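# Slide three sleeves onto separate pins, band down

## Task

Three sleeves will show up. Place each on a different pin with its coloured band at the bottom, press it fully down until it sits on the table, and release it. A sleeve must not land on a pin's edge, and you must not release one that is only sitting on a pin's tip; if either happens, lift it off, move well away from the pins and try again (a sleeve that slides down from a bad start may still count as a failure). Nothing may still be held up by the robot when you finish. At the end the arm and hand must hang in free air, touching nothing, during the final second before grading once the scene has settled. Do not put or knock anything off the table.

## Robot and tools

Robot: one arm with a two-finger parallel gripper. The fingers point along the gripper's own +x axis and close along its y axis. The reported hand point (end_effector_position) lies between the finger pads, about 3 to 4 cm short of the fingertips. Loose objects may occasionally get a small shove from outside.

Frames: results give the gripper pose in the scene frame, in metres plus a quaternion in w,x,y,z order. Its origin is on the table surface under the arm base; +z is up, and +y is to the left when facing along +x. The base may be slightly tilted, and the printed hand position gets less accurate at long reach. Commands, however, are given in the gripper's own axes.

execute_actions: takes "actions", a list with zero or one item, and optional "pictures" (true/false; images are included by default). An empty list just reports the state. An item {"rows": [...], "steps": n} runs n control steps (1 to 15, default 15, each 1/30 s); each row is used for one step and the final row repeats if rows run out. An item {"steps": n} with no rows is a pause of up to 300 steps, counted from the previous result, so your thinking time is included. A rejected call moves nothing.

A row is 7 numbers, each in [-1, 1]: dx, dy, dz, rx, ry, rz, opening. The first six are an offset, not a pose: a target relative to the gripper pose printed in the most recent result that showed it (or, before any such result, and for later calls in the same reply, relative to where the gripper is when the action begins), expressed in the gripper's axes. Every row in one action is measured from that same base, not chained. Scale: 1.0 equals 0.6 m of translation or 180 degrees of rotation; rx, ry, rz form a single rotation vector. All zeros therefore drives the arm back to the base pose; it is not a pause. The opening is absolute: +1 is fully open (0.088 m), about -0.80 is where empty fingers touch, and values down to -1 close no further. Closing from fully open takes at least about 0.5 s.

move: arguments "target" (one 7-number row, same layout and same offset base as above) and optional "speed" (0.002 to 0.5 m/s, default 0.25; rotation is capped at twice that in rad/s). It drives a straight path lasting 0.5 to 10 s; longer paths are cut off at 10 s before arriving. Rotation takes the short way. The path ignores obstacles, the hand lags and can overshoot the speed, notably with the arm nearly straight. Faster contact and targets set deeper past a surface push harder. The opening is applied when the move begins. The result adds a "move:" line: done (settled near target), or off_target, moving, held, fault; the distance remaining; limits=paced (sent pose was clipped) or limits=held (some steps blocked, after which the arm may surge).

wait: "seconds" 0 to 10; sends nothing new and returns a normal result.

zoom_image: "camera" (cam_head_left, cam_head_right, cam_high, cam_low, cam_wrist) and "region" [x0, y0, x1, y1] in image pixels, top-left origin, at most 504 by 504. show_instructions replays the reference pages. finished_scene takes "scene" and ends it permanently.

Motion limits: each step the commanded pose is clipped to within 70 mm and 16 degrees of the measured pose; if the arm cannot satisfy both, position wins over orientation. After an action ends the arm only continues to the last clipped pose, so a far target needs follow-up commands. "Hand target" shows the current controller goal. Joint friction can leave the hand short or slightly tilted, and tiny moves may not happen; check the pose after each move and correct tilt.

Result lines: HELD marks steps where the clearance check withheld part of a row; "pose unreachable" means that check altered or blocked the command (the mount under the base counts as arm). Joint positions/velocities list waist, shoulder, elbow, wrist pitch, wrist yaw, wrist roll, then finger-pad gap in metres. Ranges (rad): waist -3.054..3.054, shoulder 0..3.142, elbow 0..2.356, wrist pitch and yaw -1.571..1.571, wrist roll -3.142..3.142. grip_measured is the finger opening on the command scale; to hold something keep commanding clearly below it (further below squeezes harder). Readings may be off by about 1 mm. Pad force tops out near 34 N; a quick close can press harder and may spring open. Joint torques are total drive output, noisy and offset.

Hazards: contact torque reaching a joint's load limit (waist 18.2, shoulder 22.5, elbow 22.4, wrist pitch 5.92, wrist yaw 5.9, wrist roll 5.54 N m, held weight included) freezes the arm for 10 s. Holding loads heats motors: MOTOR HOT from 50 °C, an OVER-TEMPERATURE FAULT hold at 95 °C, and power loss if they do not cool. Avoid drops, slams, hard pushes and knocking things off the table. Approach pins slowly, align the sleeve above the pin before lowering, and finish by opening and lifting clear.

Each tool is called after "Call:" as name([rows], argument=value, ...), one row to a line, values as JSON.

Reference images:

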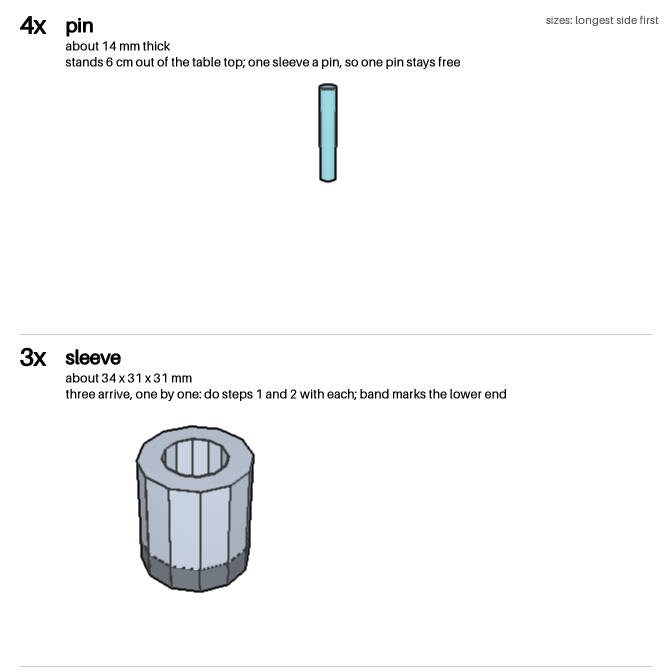

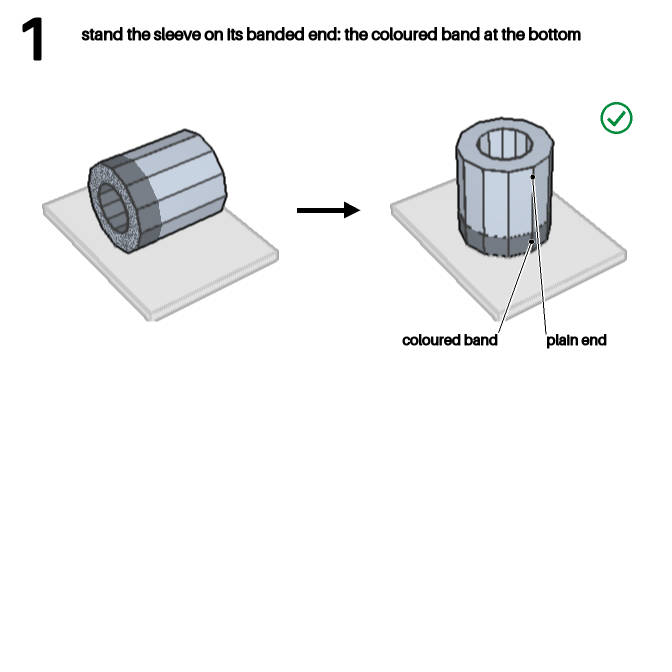

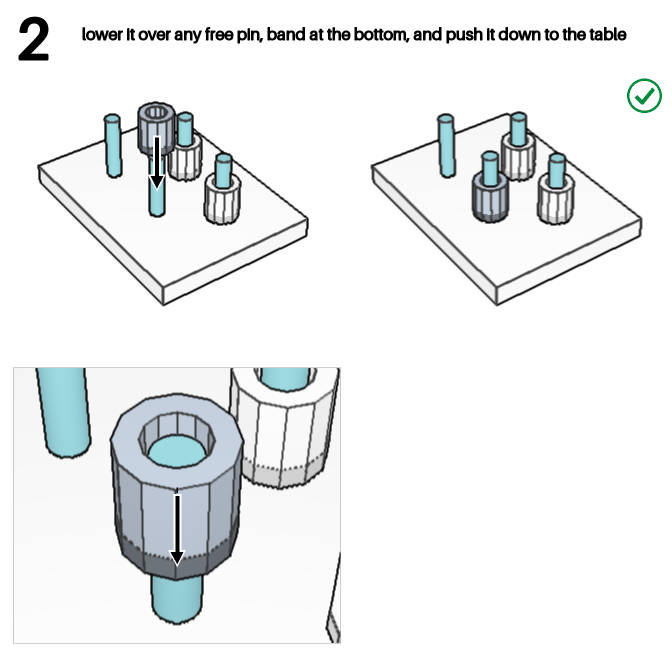

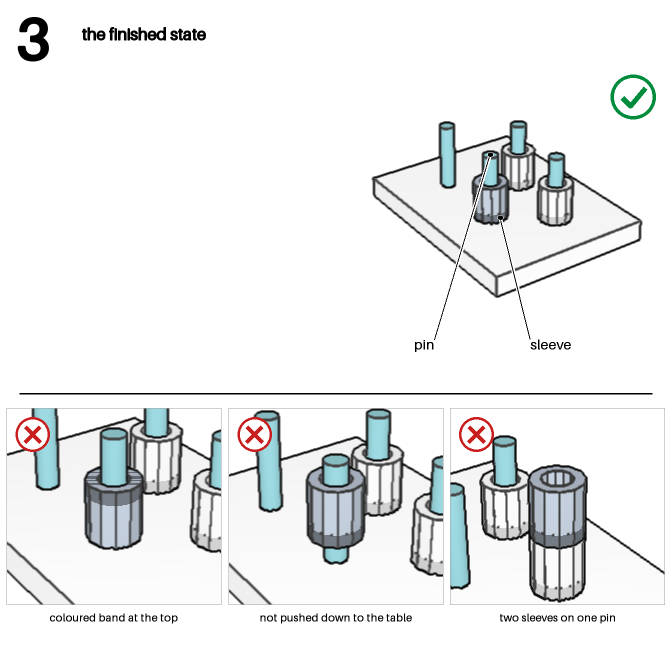

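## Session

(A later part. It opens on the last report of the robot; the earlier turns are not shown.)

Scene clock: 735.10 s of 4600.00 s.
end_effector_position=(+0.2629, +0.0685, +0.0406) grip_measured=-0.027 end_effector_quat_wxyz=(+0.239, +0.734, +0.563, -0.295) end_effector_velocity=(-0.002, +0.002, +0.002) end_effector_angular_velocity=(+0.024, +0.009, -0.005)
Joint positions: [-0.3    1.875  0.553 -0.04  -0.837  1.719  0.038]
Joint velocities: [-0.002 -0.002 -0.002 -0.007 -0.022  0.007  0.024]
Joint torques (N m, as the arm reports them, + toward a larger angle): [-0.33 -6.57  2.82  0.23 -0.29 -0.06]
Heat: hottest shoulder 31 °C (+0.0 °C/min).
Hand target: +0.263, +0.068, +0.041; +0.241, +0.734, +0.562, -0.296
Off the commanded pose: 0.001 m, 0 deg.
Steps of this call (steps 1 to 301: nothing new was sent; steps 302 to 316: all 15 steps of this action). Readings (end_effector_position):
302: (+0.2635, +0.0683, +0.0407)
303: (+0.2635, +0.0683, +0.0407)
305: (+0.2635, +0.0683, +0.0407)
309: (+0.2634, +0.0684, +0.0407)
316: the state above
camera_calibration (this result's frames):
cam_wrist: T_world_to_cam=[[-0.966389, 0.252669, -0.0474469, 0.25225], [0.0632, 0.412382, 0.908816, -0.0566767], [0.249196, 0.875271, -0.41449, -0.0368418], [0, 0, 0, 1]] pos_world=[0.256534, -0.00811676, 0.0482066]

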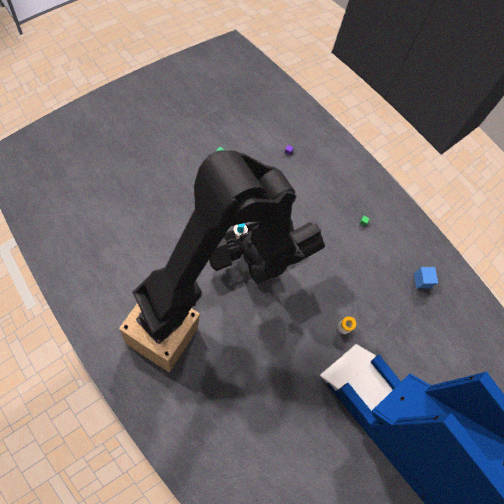

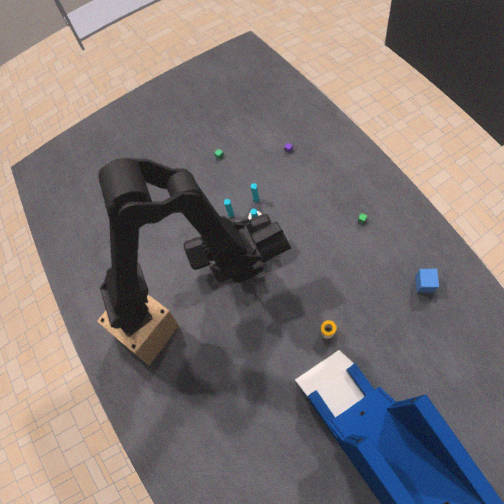

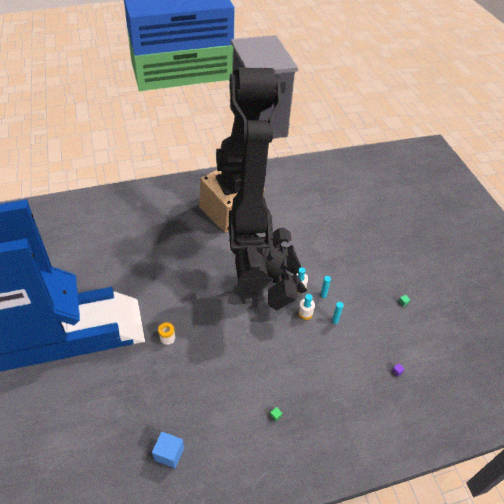

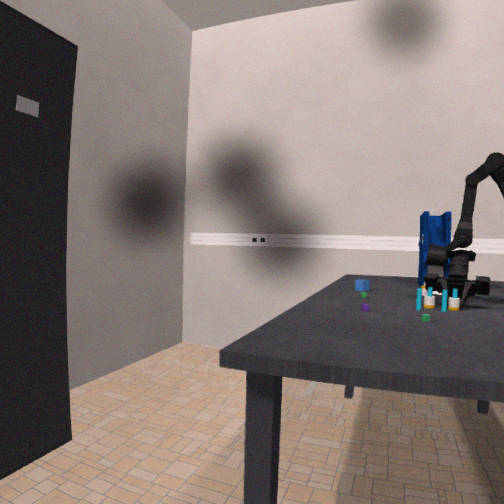

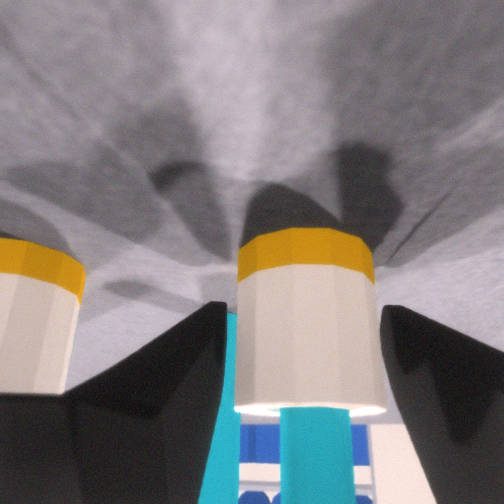

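Call:
move(target=[-0.08, 0.003, 0, 0, 0, 0, 0.05], speed=0.15)

Call:
move(target=[-0.2115, 0.2234, 0.21, 0.003, -0.5, 0, 0.2], speed=0.45)

Scene clock: 796.03 s of 4600.00 s.
end_effector_position=(+0.2522, +0.0359, +0.0711) grip_measured=+0.050 end_effector_quat_wxyz=(+0.234, +0.732, +0.564, -0.301) end_effector_velocity=(+0.001, +0.002, +0.006) end_effector_angular_velocity=(+0.037, -0.006, +0.005)
Joint positions: [-0.455  1.769  0.618 -0.399 -0.851  1.487  0.041]
Joint velocities: [-0.007 -0.002  0.012 -0.037 -0.037 -0.022 -0.   ]
Joint torques (N m, as the arm reports them, + toward a larger angle): [-0.72 -6.87  4.14 -0.09 -0.54 -0.2 ]
Heat: hottest shoulder 33 °C (+2.0 °C/min).
Hand target: +0.255, +0.035, +0.074; +0.239, +0.734, +0.563, -0.296
Off the commanded pose: 0.005 m, 1 deg.
move: done
camera_calibration (this result's frames):
cam_wrist: T_world_to_cam=[[-0.966814, 0.253449, -0.0321643, 0.250531], [0.0779989, 0.412707, 0.907518, -0.0739461], [0.243284, 0.874892, -0.41878, 0.00876786], [0, 0, 0, 1]] pos_world=[0.245851, -0.0406495, 0.0788374]

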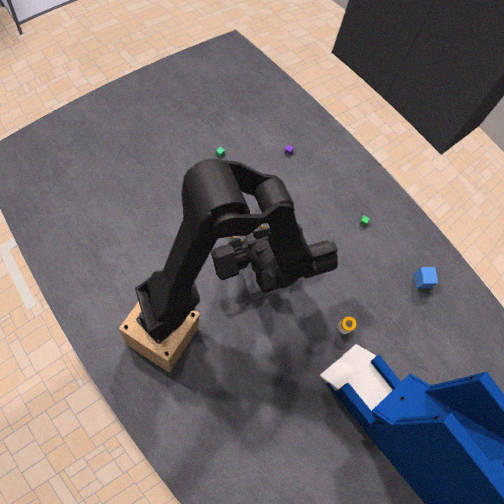

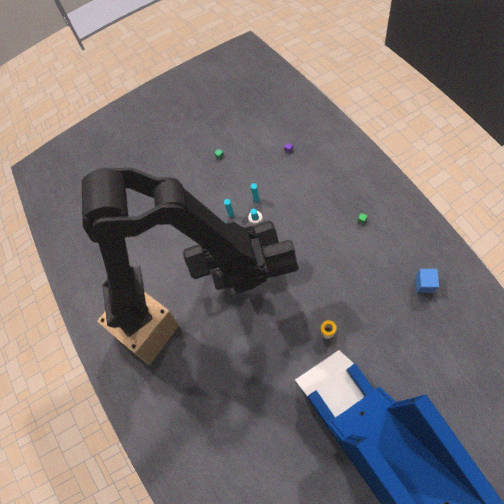

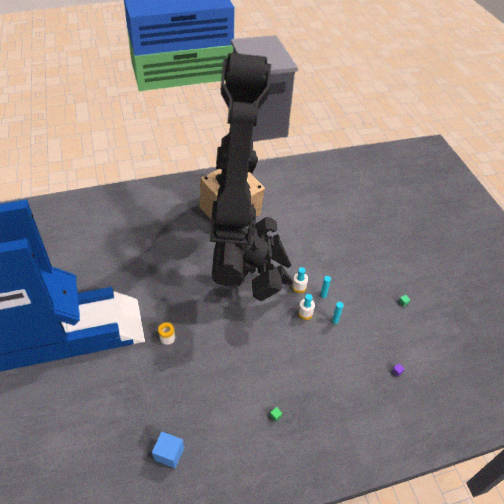

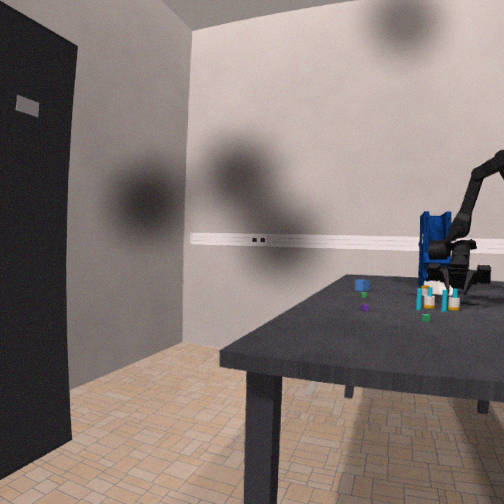

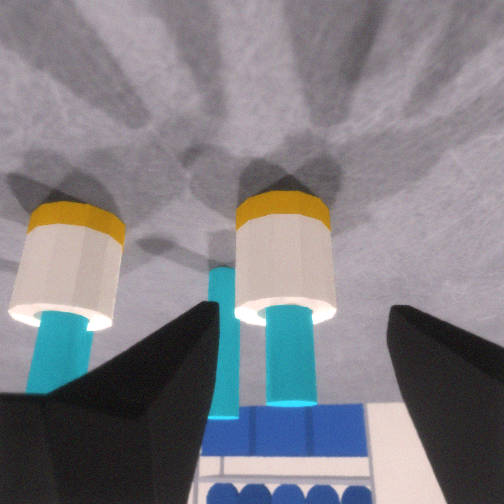

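Scene clock: 798.40 s of 4600.00 s.
end_effector_position=(+0.3365, -0.1704, +0.0748) grip_measured=+0.200 end_effector_quat_wxyz=(+0.563, +0.312, +0.229, -0.730) end_effector_velocity=(-0.001, -0.003, +0.001) end_effector_angular_velocity=(-0.019, +0.016, +0.003)
Joint positions: [-0.341  2.107  1.23  -0.655  0.72   1.659  0.049]
Joint velocities: [-0.002  0.007  0.007 -0.007  0.022 -0.007 -0.   ]
Joint torques (N m, as the arm reports them, + toward a larger angle): [-0.29 -8.35  5.63 -0.13  0.48  0.07]
Heat: hottest shoulder 33 °C (+2.0 °C/min).
Hand target: +0.338, -0.171, +0.073; +0.563, +0.309, +0.228, -0.732
Off the commanded pose: 0.003 m, 1 deg.
move: done
camera_calibration (this result's frames):
cam_wrist: T_world_to_cam=[[-0.972402, 0.232657, -0.0174784, 0.381657], [0.2189, 0.883844, -0.413405, 0.132977], [-0.0807335, -0.405821, -0.91038, 0.0978306], [0, 0, 0, 1]] pos_world=[0.349913, -0.166625, 0.150707]

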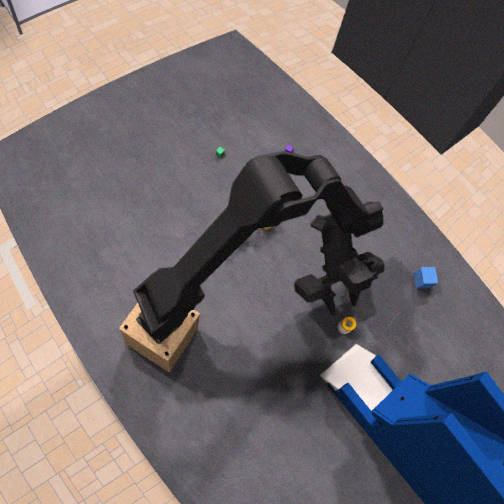

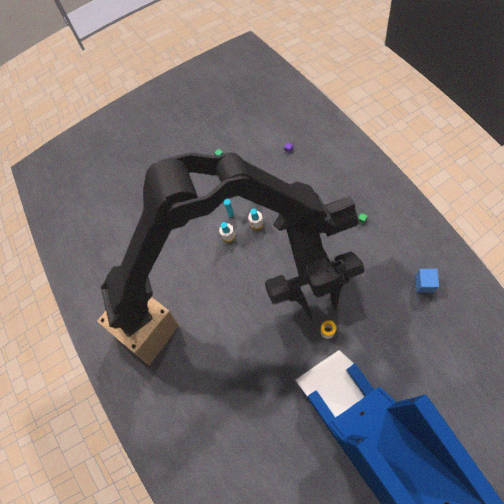

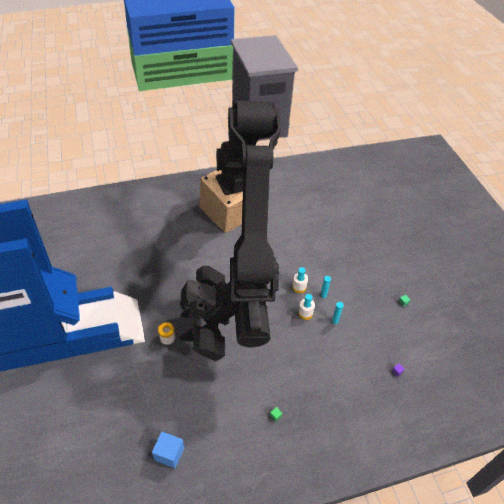

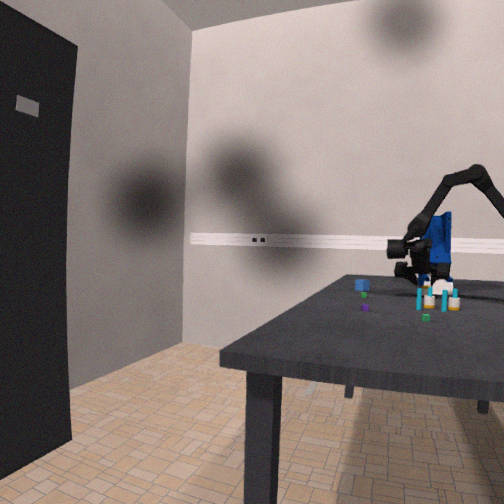

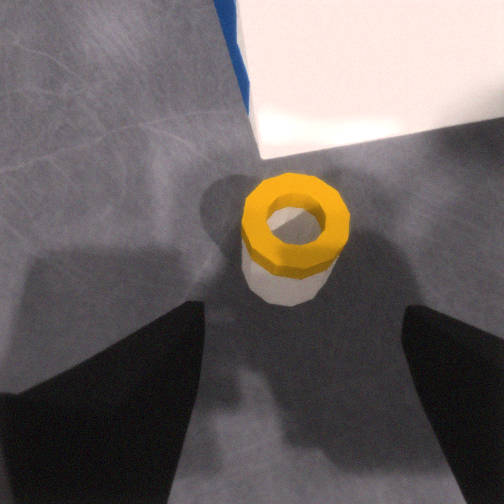

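Call:
zoom_image(camera="cam_wrist", region=[220, 150, 380, 320])

Region (220, 150, 380, 320) of cam_wrist's 504x504 image, scaled by 2.965, with more detail than that image has; it fills the left 474 columns of this view, and the rest is white.

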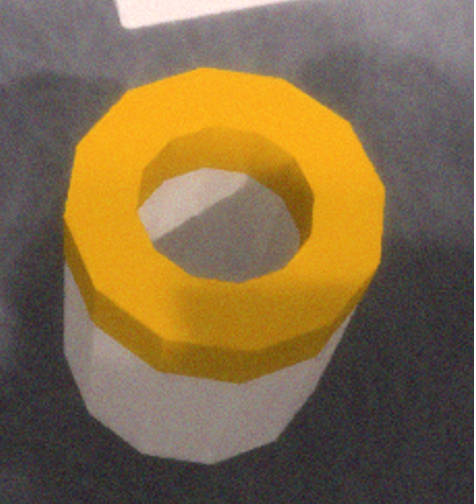

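Call:
move(target=[0.0863, 0.0008, -0.0012, 0.029, 0, -0.029, 0.2], speed=0.1)

Scene clock: 831.47 s of 4600.00 s.
end_effector_position=(+0.3277, -0.2040, +0.0404) grip_measured=+0.200 end_effector_quat_wxyz=(-0.518, -0.323, -0.210, +0.764) end_effector_velocity=(-0.003, -0.001, -0.003) end_effector_angular_velocity=(+0.012, +0.014, -0.003)
Joint positions: [-0.431  2.245  1.294 -0.618  0.714  1.701  0.049]
Joint velocities: [-0.007  0.007  0.002 -0.007 -0.007 -0.007 -0.   ]
Joint torques (N m, as the arm reports them, + toward a larger angle): [-0.9  -8.99  5.15  0.15  0.27  0.05]
Heat: hottest shoulder 35 °C (+3.0 °C/min).
Hand target: +0.328, -0.205, +0.037; -0.515, -0.326, -0.209, +0.765
Off the commanded pose: 0.003 m, 1 deg.
move: done
camera_calibration (this result's frames):
cam_wrist: T_world_to_cam=[[-0.936987, 0.34905, -0.0147972, 0.392364], [0.323206, 0.849977, -0.416024, 0.109409], [-0.132636, -0.394592, -0.909233, 0.0714981], [0, 0, 0, 1]] pos_world=[0.341762, -0.201737, 0.116331]

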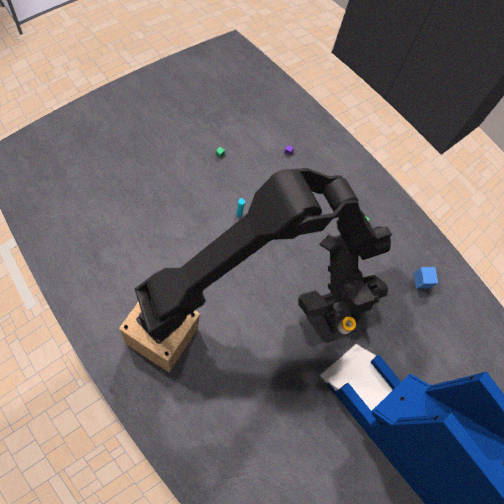

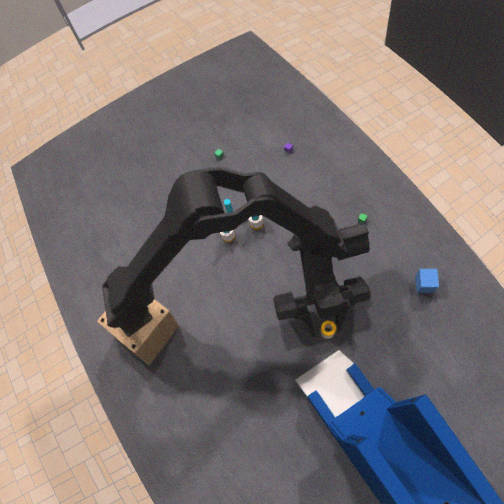

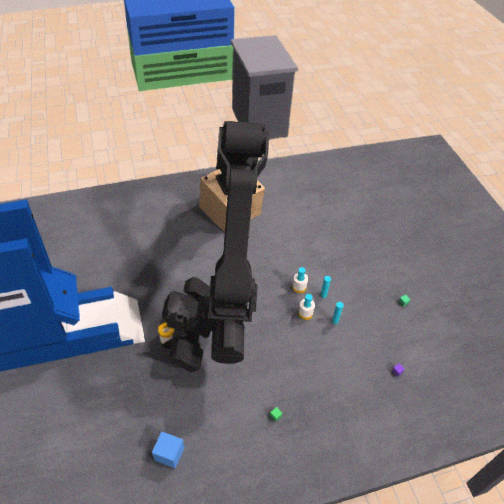

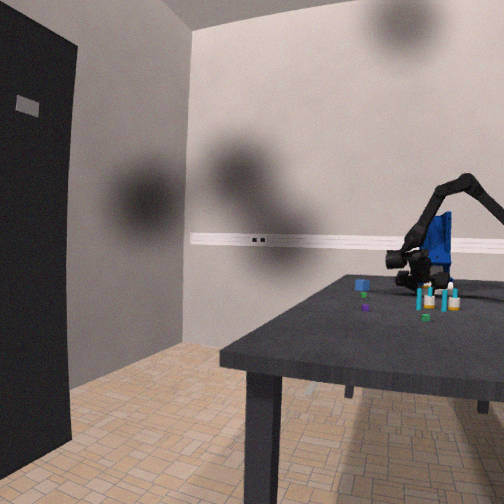

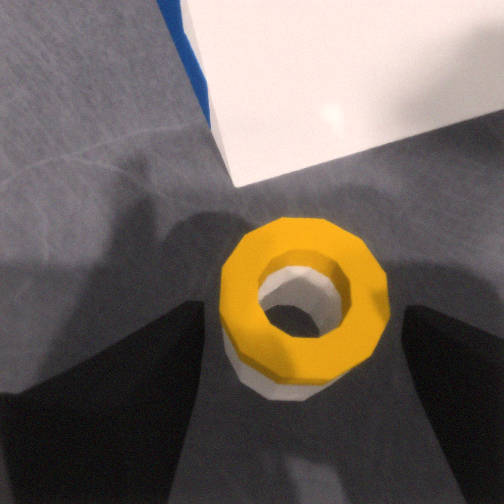

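Call:
execute_actions([
  {"rows": [[0.001,0.002,0.000,0.001,0,0.001,0.17],[0.001,0.0035,0.0005,0.002,0,0.002,0.14],[0.0012,0.005,0.001,0.003,0,0.003,0.11],[0.0012,0.006,0.001,0.0036,0,0.0036,0.08],[0.0012,0.007,0.001,0.0036,0,0.0036,0.05],[0.0012,0.0075,0.001,0.0036,0,0.0036,0.02],[0.0012,0.0075,0.001,0.0036,0,0.0036,0.0],[0.0012,0.0075,0.001,0.0036,0,0.0036,-0.02]], "steps": 12},
])

Scene clock: 853.43 s of 4600.00 s.
end_effector_position=(+0.3296, -0.2053, +0.0400) grip_measured=+0.005 end_effector_quat_wxyz=(-0.519, -0.326, -0.205, +0.763) end_effector_velocity=(-0.005, +0.001, +0.000) end_effector_angular_velocity=(+0.015, +0.024, +0.001)
Joint positions: [-0.433  2.248  1.296 -0.607  0.716  1.702  0.039]
Joint velocities: [-0.002 -0.002 -0.002 -0.022 -0.007 -0.007 -0.01 ]
Joint torques (N m, as the arm reports them, + toward a larger angle): [-0.79 -9.87  5.02  0.13  0.39 -0.16]
Heat: hottest shoulder 36 °C (+3.0 °C/min).
Hand target: +0.331, -0.206, +0.040; -0.520, -0.327, -0.203, +0.762
Off the commanded pose: 0.002 m, 0 deg.
Steps of this call (steps 1 to 647: nothing new was sent; steps 648 to 659: all 12 steps of this action). Readings (end_effector_position):
648: (+0.3279, -0.2044, +0.0399)
649: (+0.3281, -0.2046, +0.0399)
651: (+0.3288, -0.2048, +0.0399)
655: (+0.3295, -0.2053, +0.0400)
659: the state above
camera_calibration (this result's frames):
cam_wrist: T_world_to_cam=[[-0.936284, 0.350254, -0.0263476, 0.395092], [0.32867, 0.847183, -0.417441, 0.107424], [-0.123889, -0.399503, -0.908322, 0.0669352], [0, 0, 0, 1]] pos_world=[0.342904, -0.20265, 0.116052]

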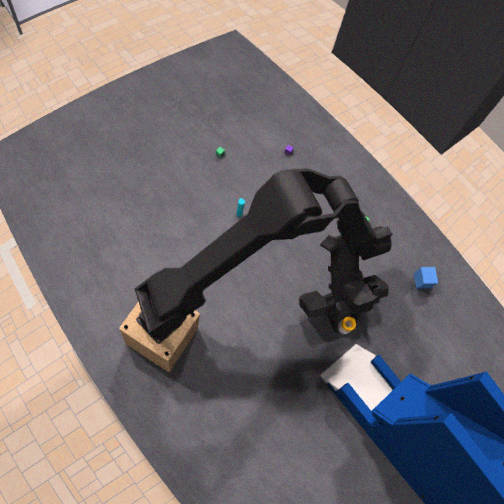

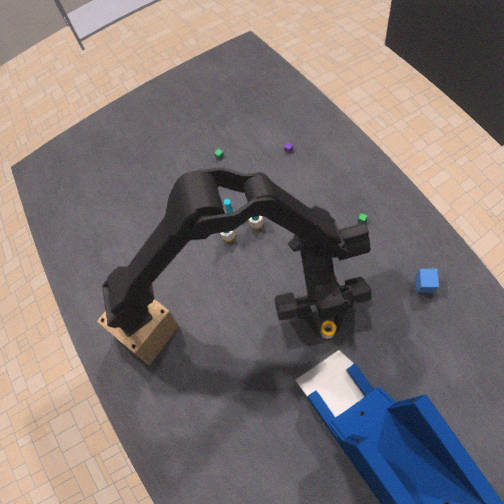

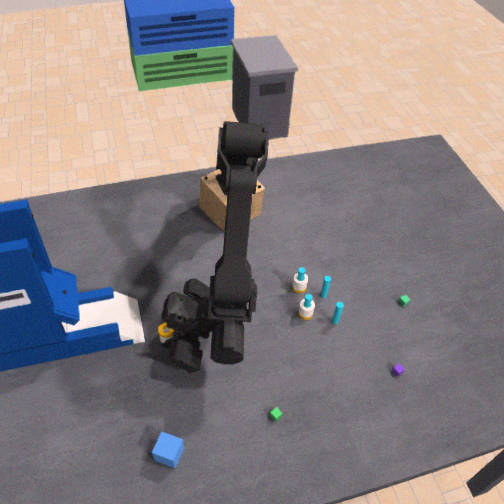

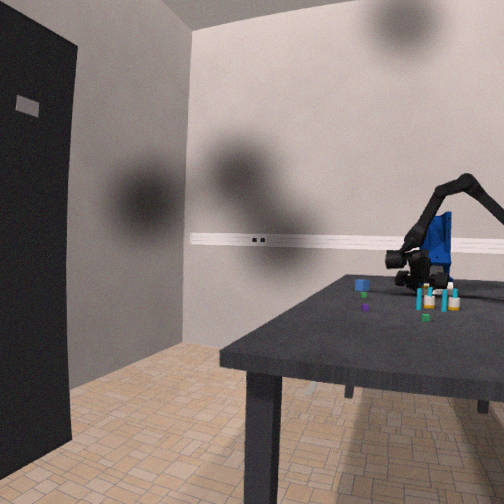

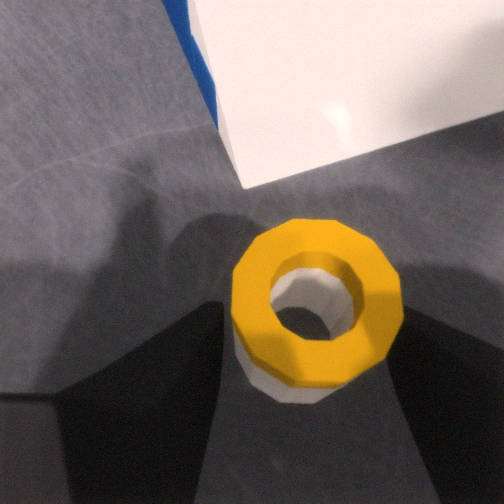

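Call:
execute_actions([
  {"rows": [[0.0006,0.0045,0.0006,0.001,0,0.001,-0.05],[0.0006,0.0045,0.0006,0.001,0,0.001,-0.08],[0.0006,0.0045,0.0006,0.001,0,0.001,-0.11],[0.0006,0.0045,0.0006,0.001,0,0.001,-0.14],[0.0006,0.0045,0.0006,0.001,0,0.001,-0.17],[0.0006,0.0045,0.0006,0.001,0,0.001,-0.20],[0.0006,0.0045,0.0006,0.001,0,0.001,-0.23],[0.0006,0.0045,0.0006,0.001,0,0.001,-0.26],[0.0006,0.0045,0.0006,0.001,0,0.001,-0.30],[0.0006,0.0045,0.0006,0.001,0,0.001,-0.34],[0.0006,0.0045,0.0006,0.001,0,0.001,-0.38],[0.0006,0.0045,0.0006,0.001,0,0.001,-0.42],[0.0006,0.0045,0.0006,0.001,0,0.001,-0.45]], "steps": 14},
])

Scene clock: 863.70 s of 4600.00 s.
end_effector_position=(+0.3305, -0.2057, +0.0404) grip_measured=-0.186 end_effector_quat_wxyz=(-0.520, -0.327, -0.204, +0.763) end_effector_velocity=(-0.003, +0.003, +0.000) end_effector_angular_velocity=(+0.024, +0.005, -0.010)
Joint positions: [-0.433  2.249  1.298 -0.606  0.716  1.701  0.03 ]
Joint velocities: [-0.002 -0.007 -0.002 -0.022 -0.022  0.007 -0.   ]
Joint torques (N m, as the arm reports them, + toward a larger angle): [-0.78 -9.55  5.2   0.04  0.44 -0.1 ]
Heat: hottest shoulder 37 °C (+4.0 °C/min).
Hand target: +0.332, -0.207, +0.040; -0.520, -0.327, -0.203, +0.763
Off the commanded pose: 0.002 m, 0 deg.
Steps of this call (steps 1 to 294: nothing new was sent; steps 295 to 308: all 14 steps of this action). Readings (end_effector_position):
295: (+0.3298, -0.2055, +0.0400)
296: (+0.3298, -0.2055, +0.0400)
298: (+0.3301, -0.2056, +0.0402)
302: (+0.3304, -0.2057, +0.0403)
308: the state above
camera_calibration (this result's frames):
cam_wrist: T_world_to_cam=[[-0.936341, 0.349902, -0.028874, 0.396152], [0.329383, 0.847001, -0.417248, 0.107314], [-0.12154, -0.400197, -0.908334, 0.0662532], [0, 0, 0, 1]] pos_world=[0.343638, -0.202995, 0.116395]

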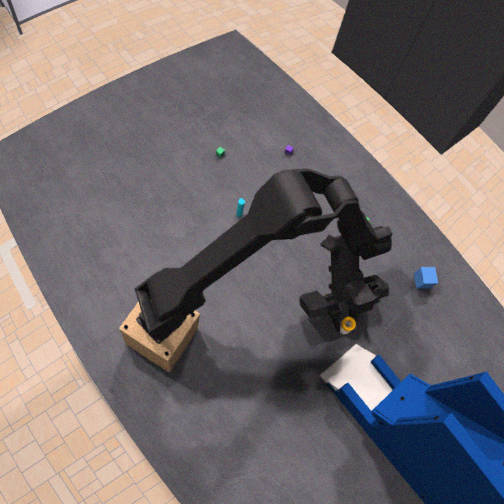

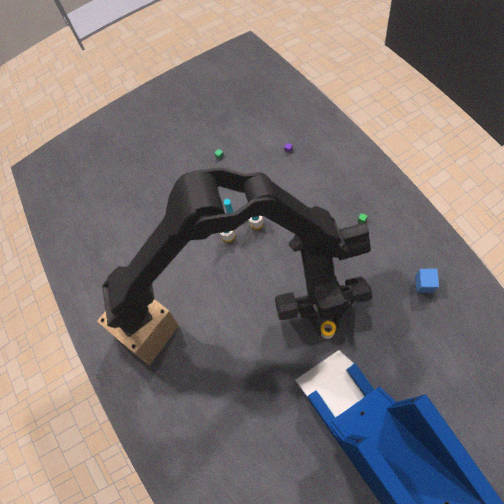

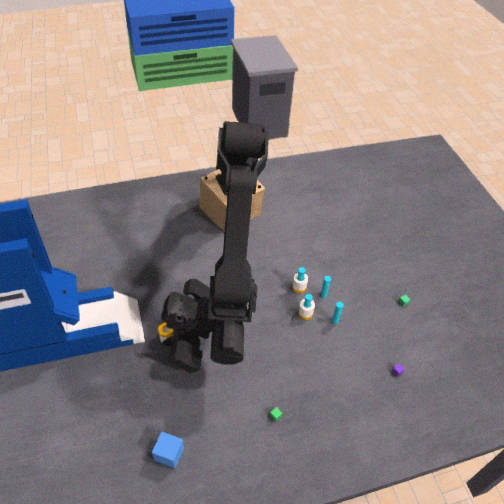

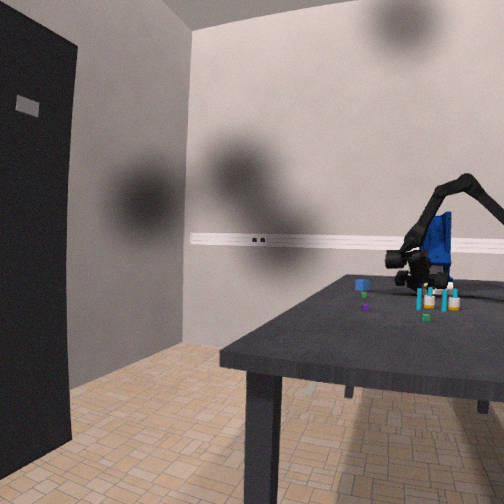

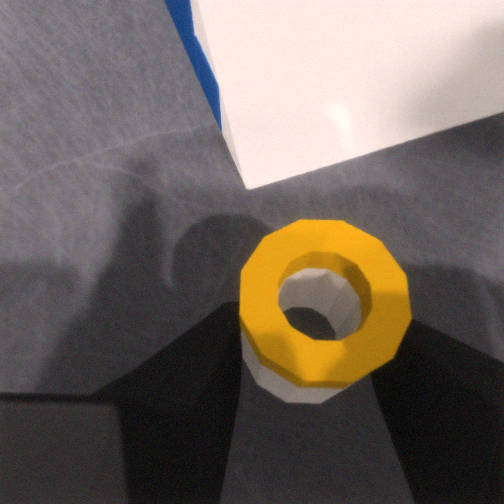

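Call:
move(target=[-0.0354, 0.003, 0.0354, 0, 0, 0, -0.45], speed=0.12)

Call:
move(target=[-0.141, -0.1248, -0.1185, -0.98, 0, 0, -0.45], speed=0.5)

Scene clock: 924.50 s of 4600.00 s.
end_effector_position=(+0.3283, -0.2049, +0.0647) grip_measured=-0.186 end_effector_quat_wxyz=(-0.517, -0.323, -0.208, +0.765) end_effector_velocity=(-0.002, -0.001, +0.003) end_effector_angular_velocity=(-0.005, +0.009, +0.003)
Joint positions: [-0.436  2.186  1.307 -0.688  0.716  1.698  0.03 ]
Joint velocities: [-0.002 -0.007 -0.002 -0.007  0.007 -0.007  0.   ]
Joint torques (N m, as the arm reports them, + toward a larger angle): [ -0.84 -11.43   5.48  -0.13   0.41  -0.19]
Heat: hottest shoulder 39 °C (+2.0 °C/min).
Hand target: +0.331, -0.206, +0.071; -0.520, -0.327, -0.204, +0.763
Off the commanded pose: 0.007 m, 1 deg.
move: done
camera_calibration (this result's frames):
cam_wrist: T_world_to_cam=[[-0.936148, 0.351249, -0.0158108, 0.393874], [0.325227, 0.847952, -0.418575, 0.119092], [-0.133617, -0.396991, -0.908045, 0.0930213], [0, 0, 0, 1]] pos_world=[0.342422, -0.202404, 0.140544]

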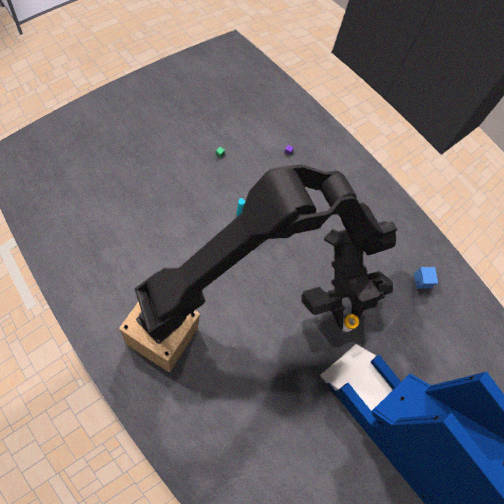

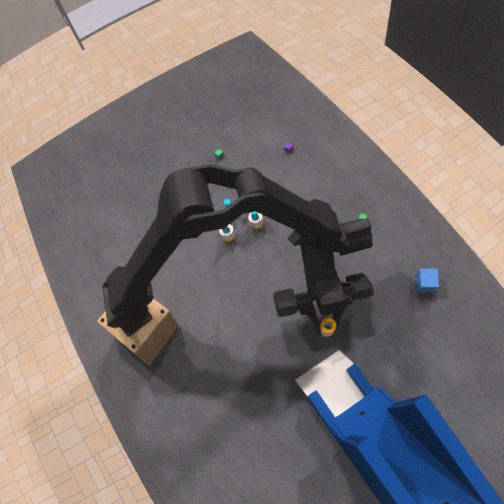

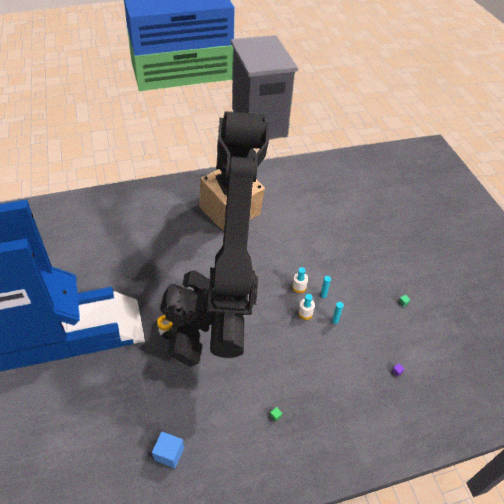

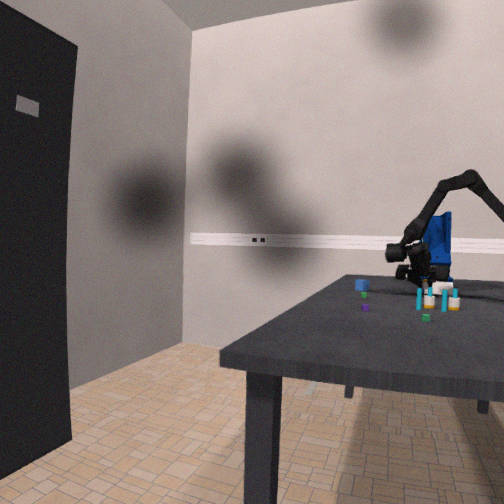

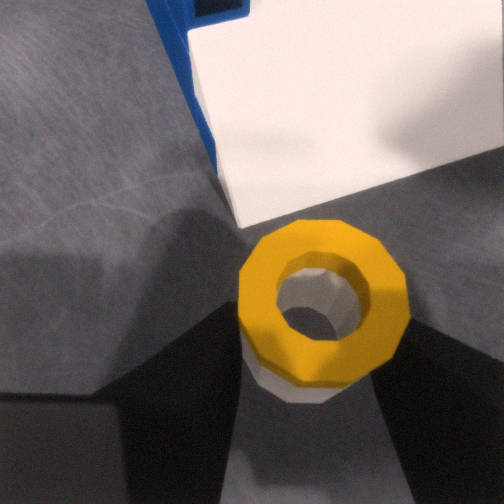

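Scene clock: 928.23 s of 4600.00 s.
end_effector_position=(+0.3013, -0.0758, +0.0722) grip_measured=-0.186 end_effector_quat_wxyz=(+0.340, -0.506, +0.772, +0.181) end_effector_velocity=(-0.005, +0.002, -0.002) end_effector_angular_velocity=(+0.029, +0.037, +0.015)
Joint positions: [-0.082  2.098  1.191 -0.955  0.666 -0.918  0.03 ]
Joint velocities: [-0.002 -0.002 -0.007 -0.007 -0.022 -0.037  0.   ]
Joint torques (N m, as the arm reports them, + toward a larger angle): [ -0.04 -10.03   3.09  -0.61   0.21  -0.23]
Heat: hottest shoulder 40 °C (+3.0 °C/min).
Hand target: +0.300, -0.075, +0.074; +0.340, -0.507, +0.770, +0.185
Off the commanded pose: 0.002 m, 0 deg.
move: done
camera_calibration (this result's frames):
cam_wrist: T_world_to_cam=[[0.905801, -0.422248, 0.0350935, -0.293903], [-0.207877, -0.370704, 0.905188, -0.00566762], [-0.369204, -0.827215, -0.42356, 0.150875], [0, 0, 0, 1]] pos_world=[0.320743, -0.00139477, 0.079349]

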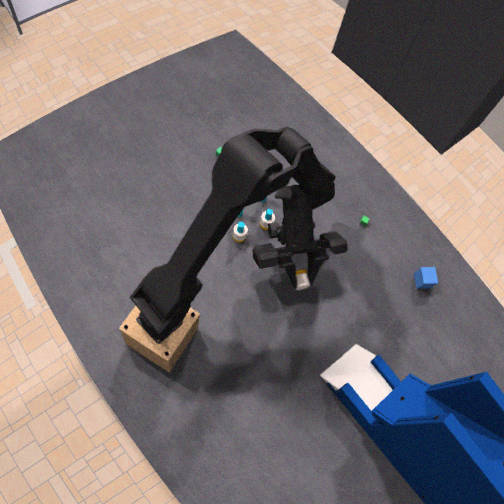

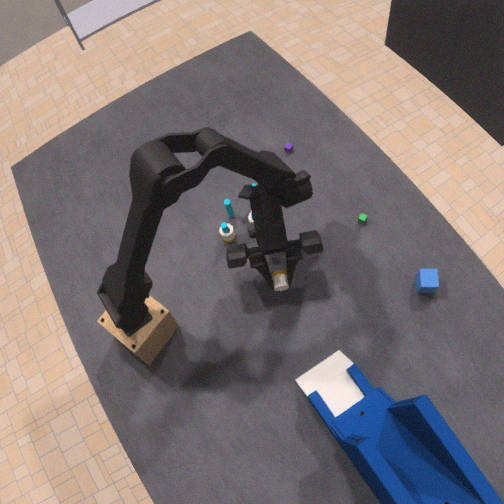

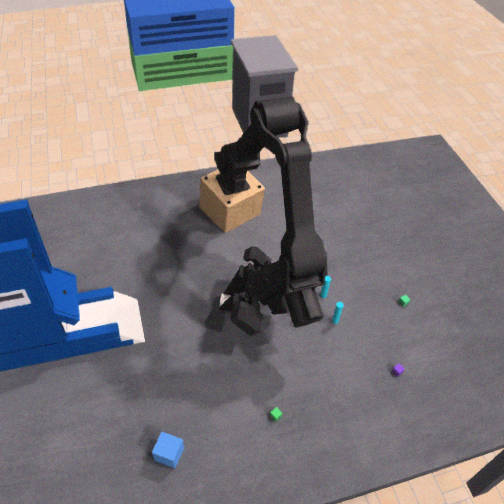

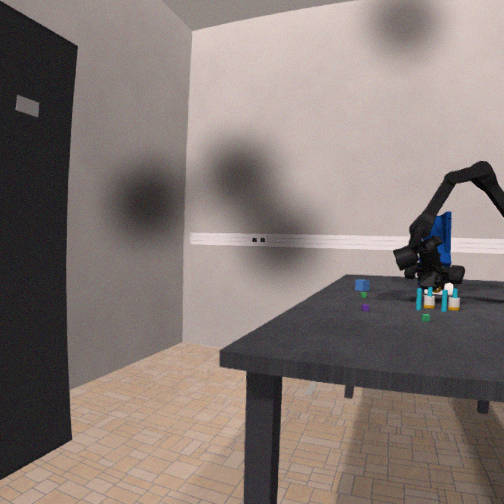

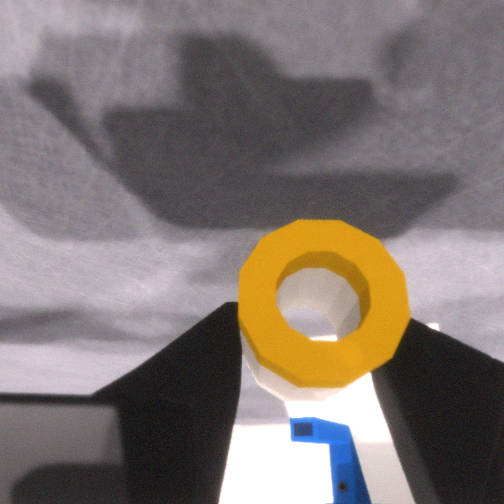

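Call:
move(target=[0.0587, -0.0052, 0.0142, -0.021, 0, 0, -0.45], speed=0.1)

Scene clock: 941.67 s of 4600.00 s.
end_effector_position=(+0.3011, -0.0931, +0.0444) grip_measured=-0.186 end_effector_quat_wxyz=(+0.330, -0.517, +0.763, +0.203) end_effector_velocity=(-0.002, -0.000, -0.003) end_effector_angular_velocity=(+0.008, +0.007, +0.000)
Joint positions: [-0.132  2.157  1.152 -0.805  0.676 -1.044  0.03 ]
Joint velocities: [-0.002  0.002 -0.007  0.007 -0.007 -0.007 -0.   ]
Joint torques (N m, as the arm reports them, + toward a larger angle): [-0.65 -7.95  2.84 -0.22  0.42 -0.23]
Heat: hottest shoulder 40 °C (+2.0 °C/min).
Hand target: +0.298, -0.095, +0.041; +0.323, -0.517, +0.765, +0.207
Off the commanded pose: 0.005 m, 1 deg.
move: done
camera_calibration (this result's frames):
cam_wrist: T_world_to_cam=[[0.924237, -0.381817, 0.00167788, -0.300421], [-0.165379, -0.396352, 0.903081, -0.00213325], [-0.344146, -0.834938, -0.429468, 0.116707], [0, 0, 0, 1]] pos_world=[0.317471, -0.0181083, 0.0525524]

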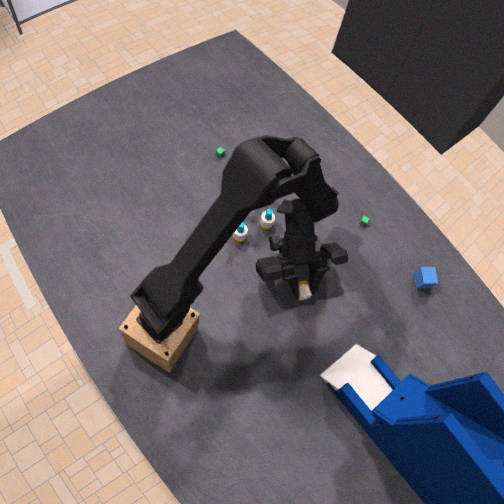

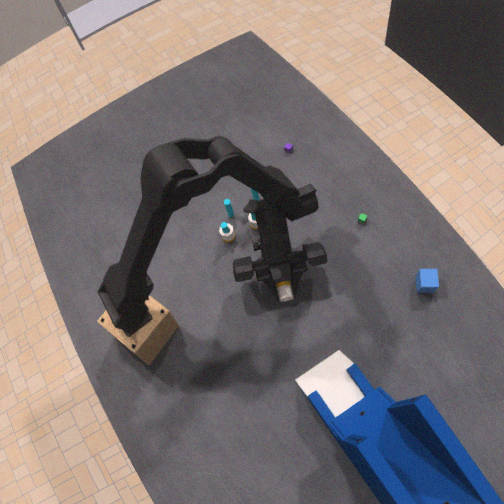

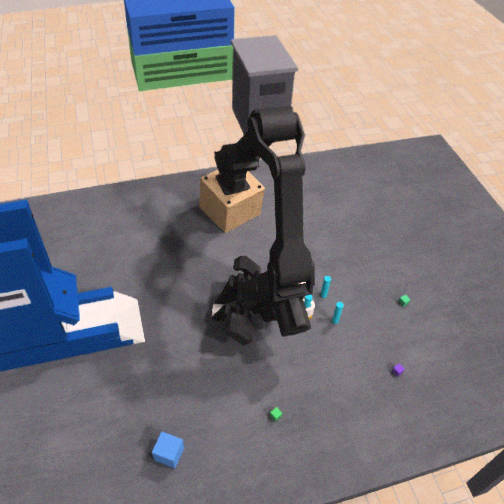

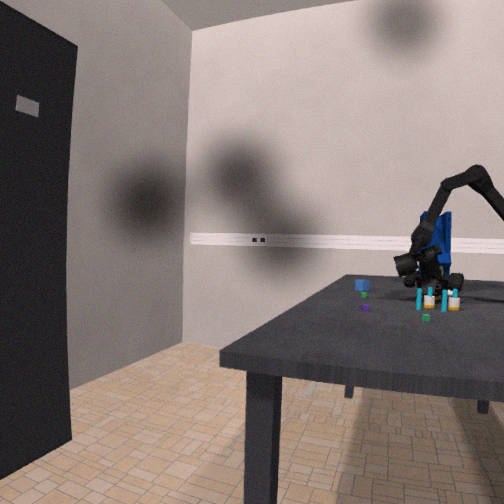

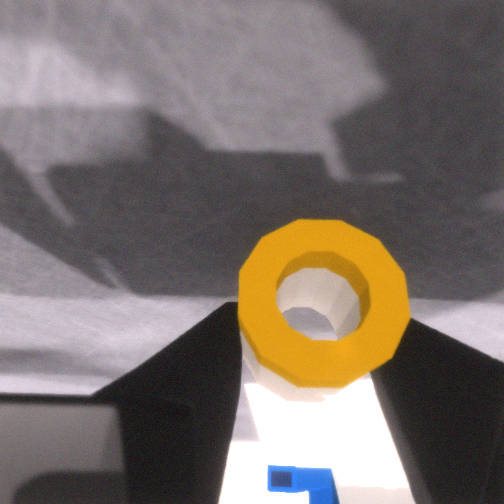

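Call:
execute_actions([
  {"rows": [[0.0073,0.0037,0.0003,-0.004,0.0025,0.0024,-0.45],[0.0078,0.0037,0.0008,-0.004,0.0025,0.0024,-0.45],[0.0083,0.0037,0.0013,-0.004,0.0025,0.0024,-0.45],[0.0088,0.0037,0.0018,-0.004,0.0025,0.0024,-0.45],[0.0093,0.0037,0.0023,-0.004,0.0025,0.0024,-0.45],[0.0098,0.0037,0.0028,-0.004,0.0025,0.0024,-0.45],[0.0103,0.0037,0.0033,-0.004,0.0025,0.0024,-0.45],[0.0108,0.0037,0.0038,-0.004,0.0025,0.0024,-0.45],[0.0113,0.0037,0.0043,-0.004,0.0025,0.0024,-0.45],[0.0118,0.0037,0.0048,-0.004,0.0025,0.0024,-0.45],[0.0123,0.0037,0.0053,-0.004,0.0025,0.0024,-0.45],[0.0128,0.0037,0.0058,-0.004,0.0025,0.0024,-0.45],[0.0133,0.0037,0.0063,-0.004,0.0025,0.0024,-0.45],[0.0133,0.0037,0.0063,-0.004,0.0025,0.0024,-0.45],[0.0133,0.0037,0.0063,-0.004,0.0025,0.0024,-0.45]], "steps": 15},
], pictures=false)

Scene clock: 958.40 s of 4600.00 s.
end_effector_position=(+0.3017, -0.0947, +0.0433) grip_measured=-0.186 end_effector_quat_wxyz=(+0.327, -0.520, +0.763, +0.201) end_effector_velocity=(-0.001, -0.001, -0.002) end_effector_angular_velocity=(+0.008, +0.002, -0.004)
Joint positions: [-0.134  2.162  1.151 -0.796  0.685 -1.048  0.03 ]
Joint velocities: [-0.007  0.002 -0.002  0.007 -0.007 -0.007  0.   ]
Joint torques (N m, as the arm reports them, + toward a larger angle): [-0.53 -6.86  2.9   0.19  0.19 -0.17]
Heat: hottest shoulder 39 °C (+0.0 °C/min).
Hand target: +0.298, -0.095, +0.036; +0.323, -0.517, +0.765, +0.207
Off the commanded pose: 0.008 m, 1 deg.
Steps of this call (steps 1 to 487: nothing new was sent; steps 488 to 502: all 15 steps of this action). Readings (end_effector_position):
488: (+0.3008, -0.0937, +0.0440)
489: (+0.3008, -0.0937, +0.0440)
491: (+0.3009, -0.0937, +0.0439)
495: (+0.3012, -0.0941, +0.0437)
502: the state above


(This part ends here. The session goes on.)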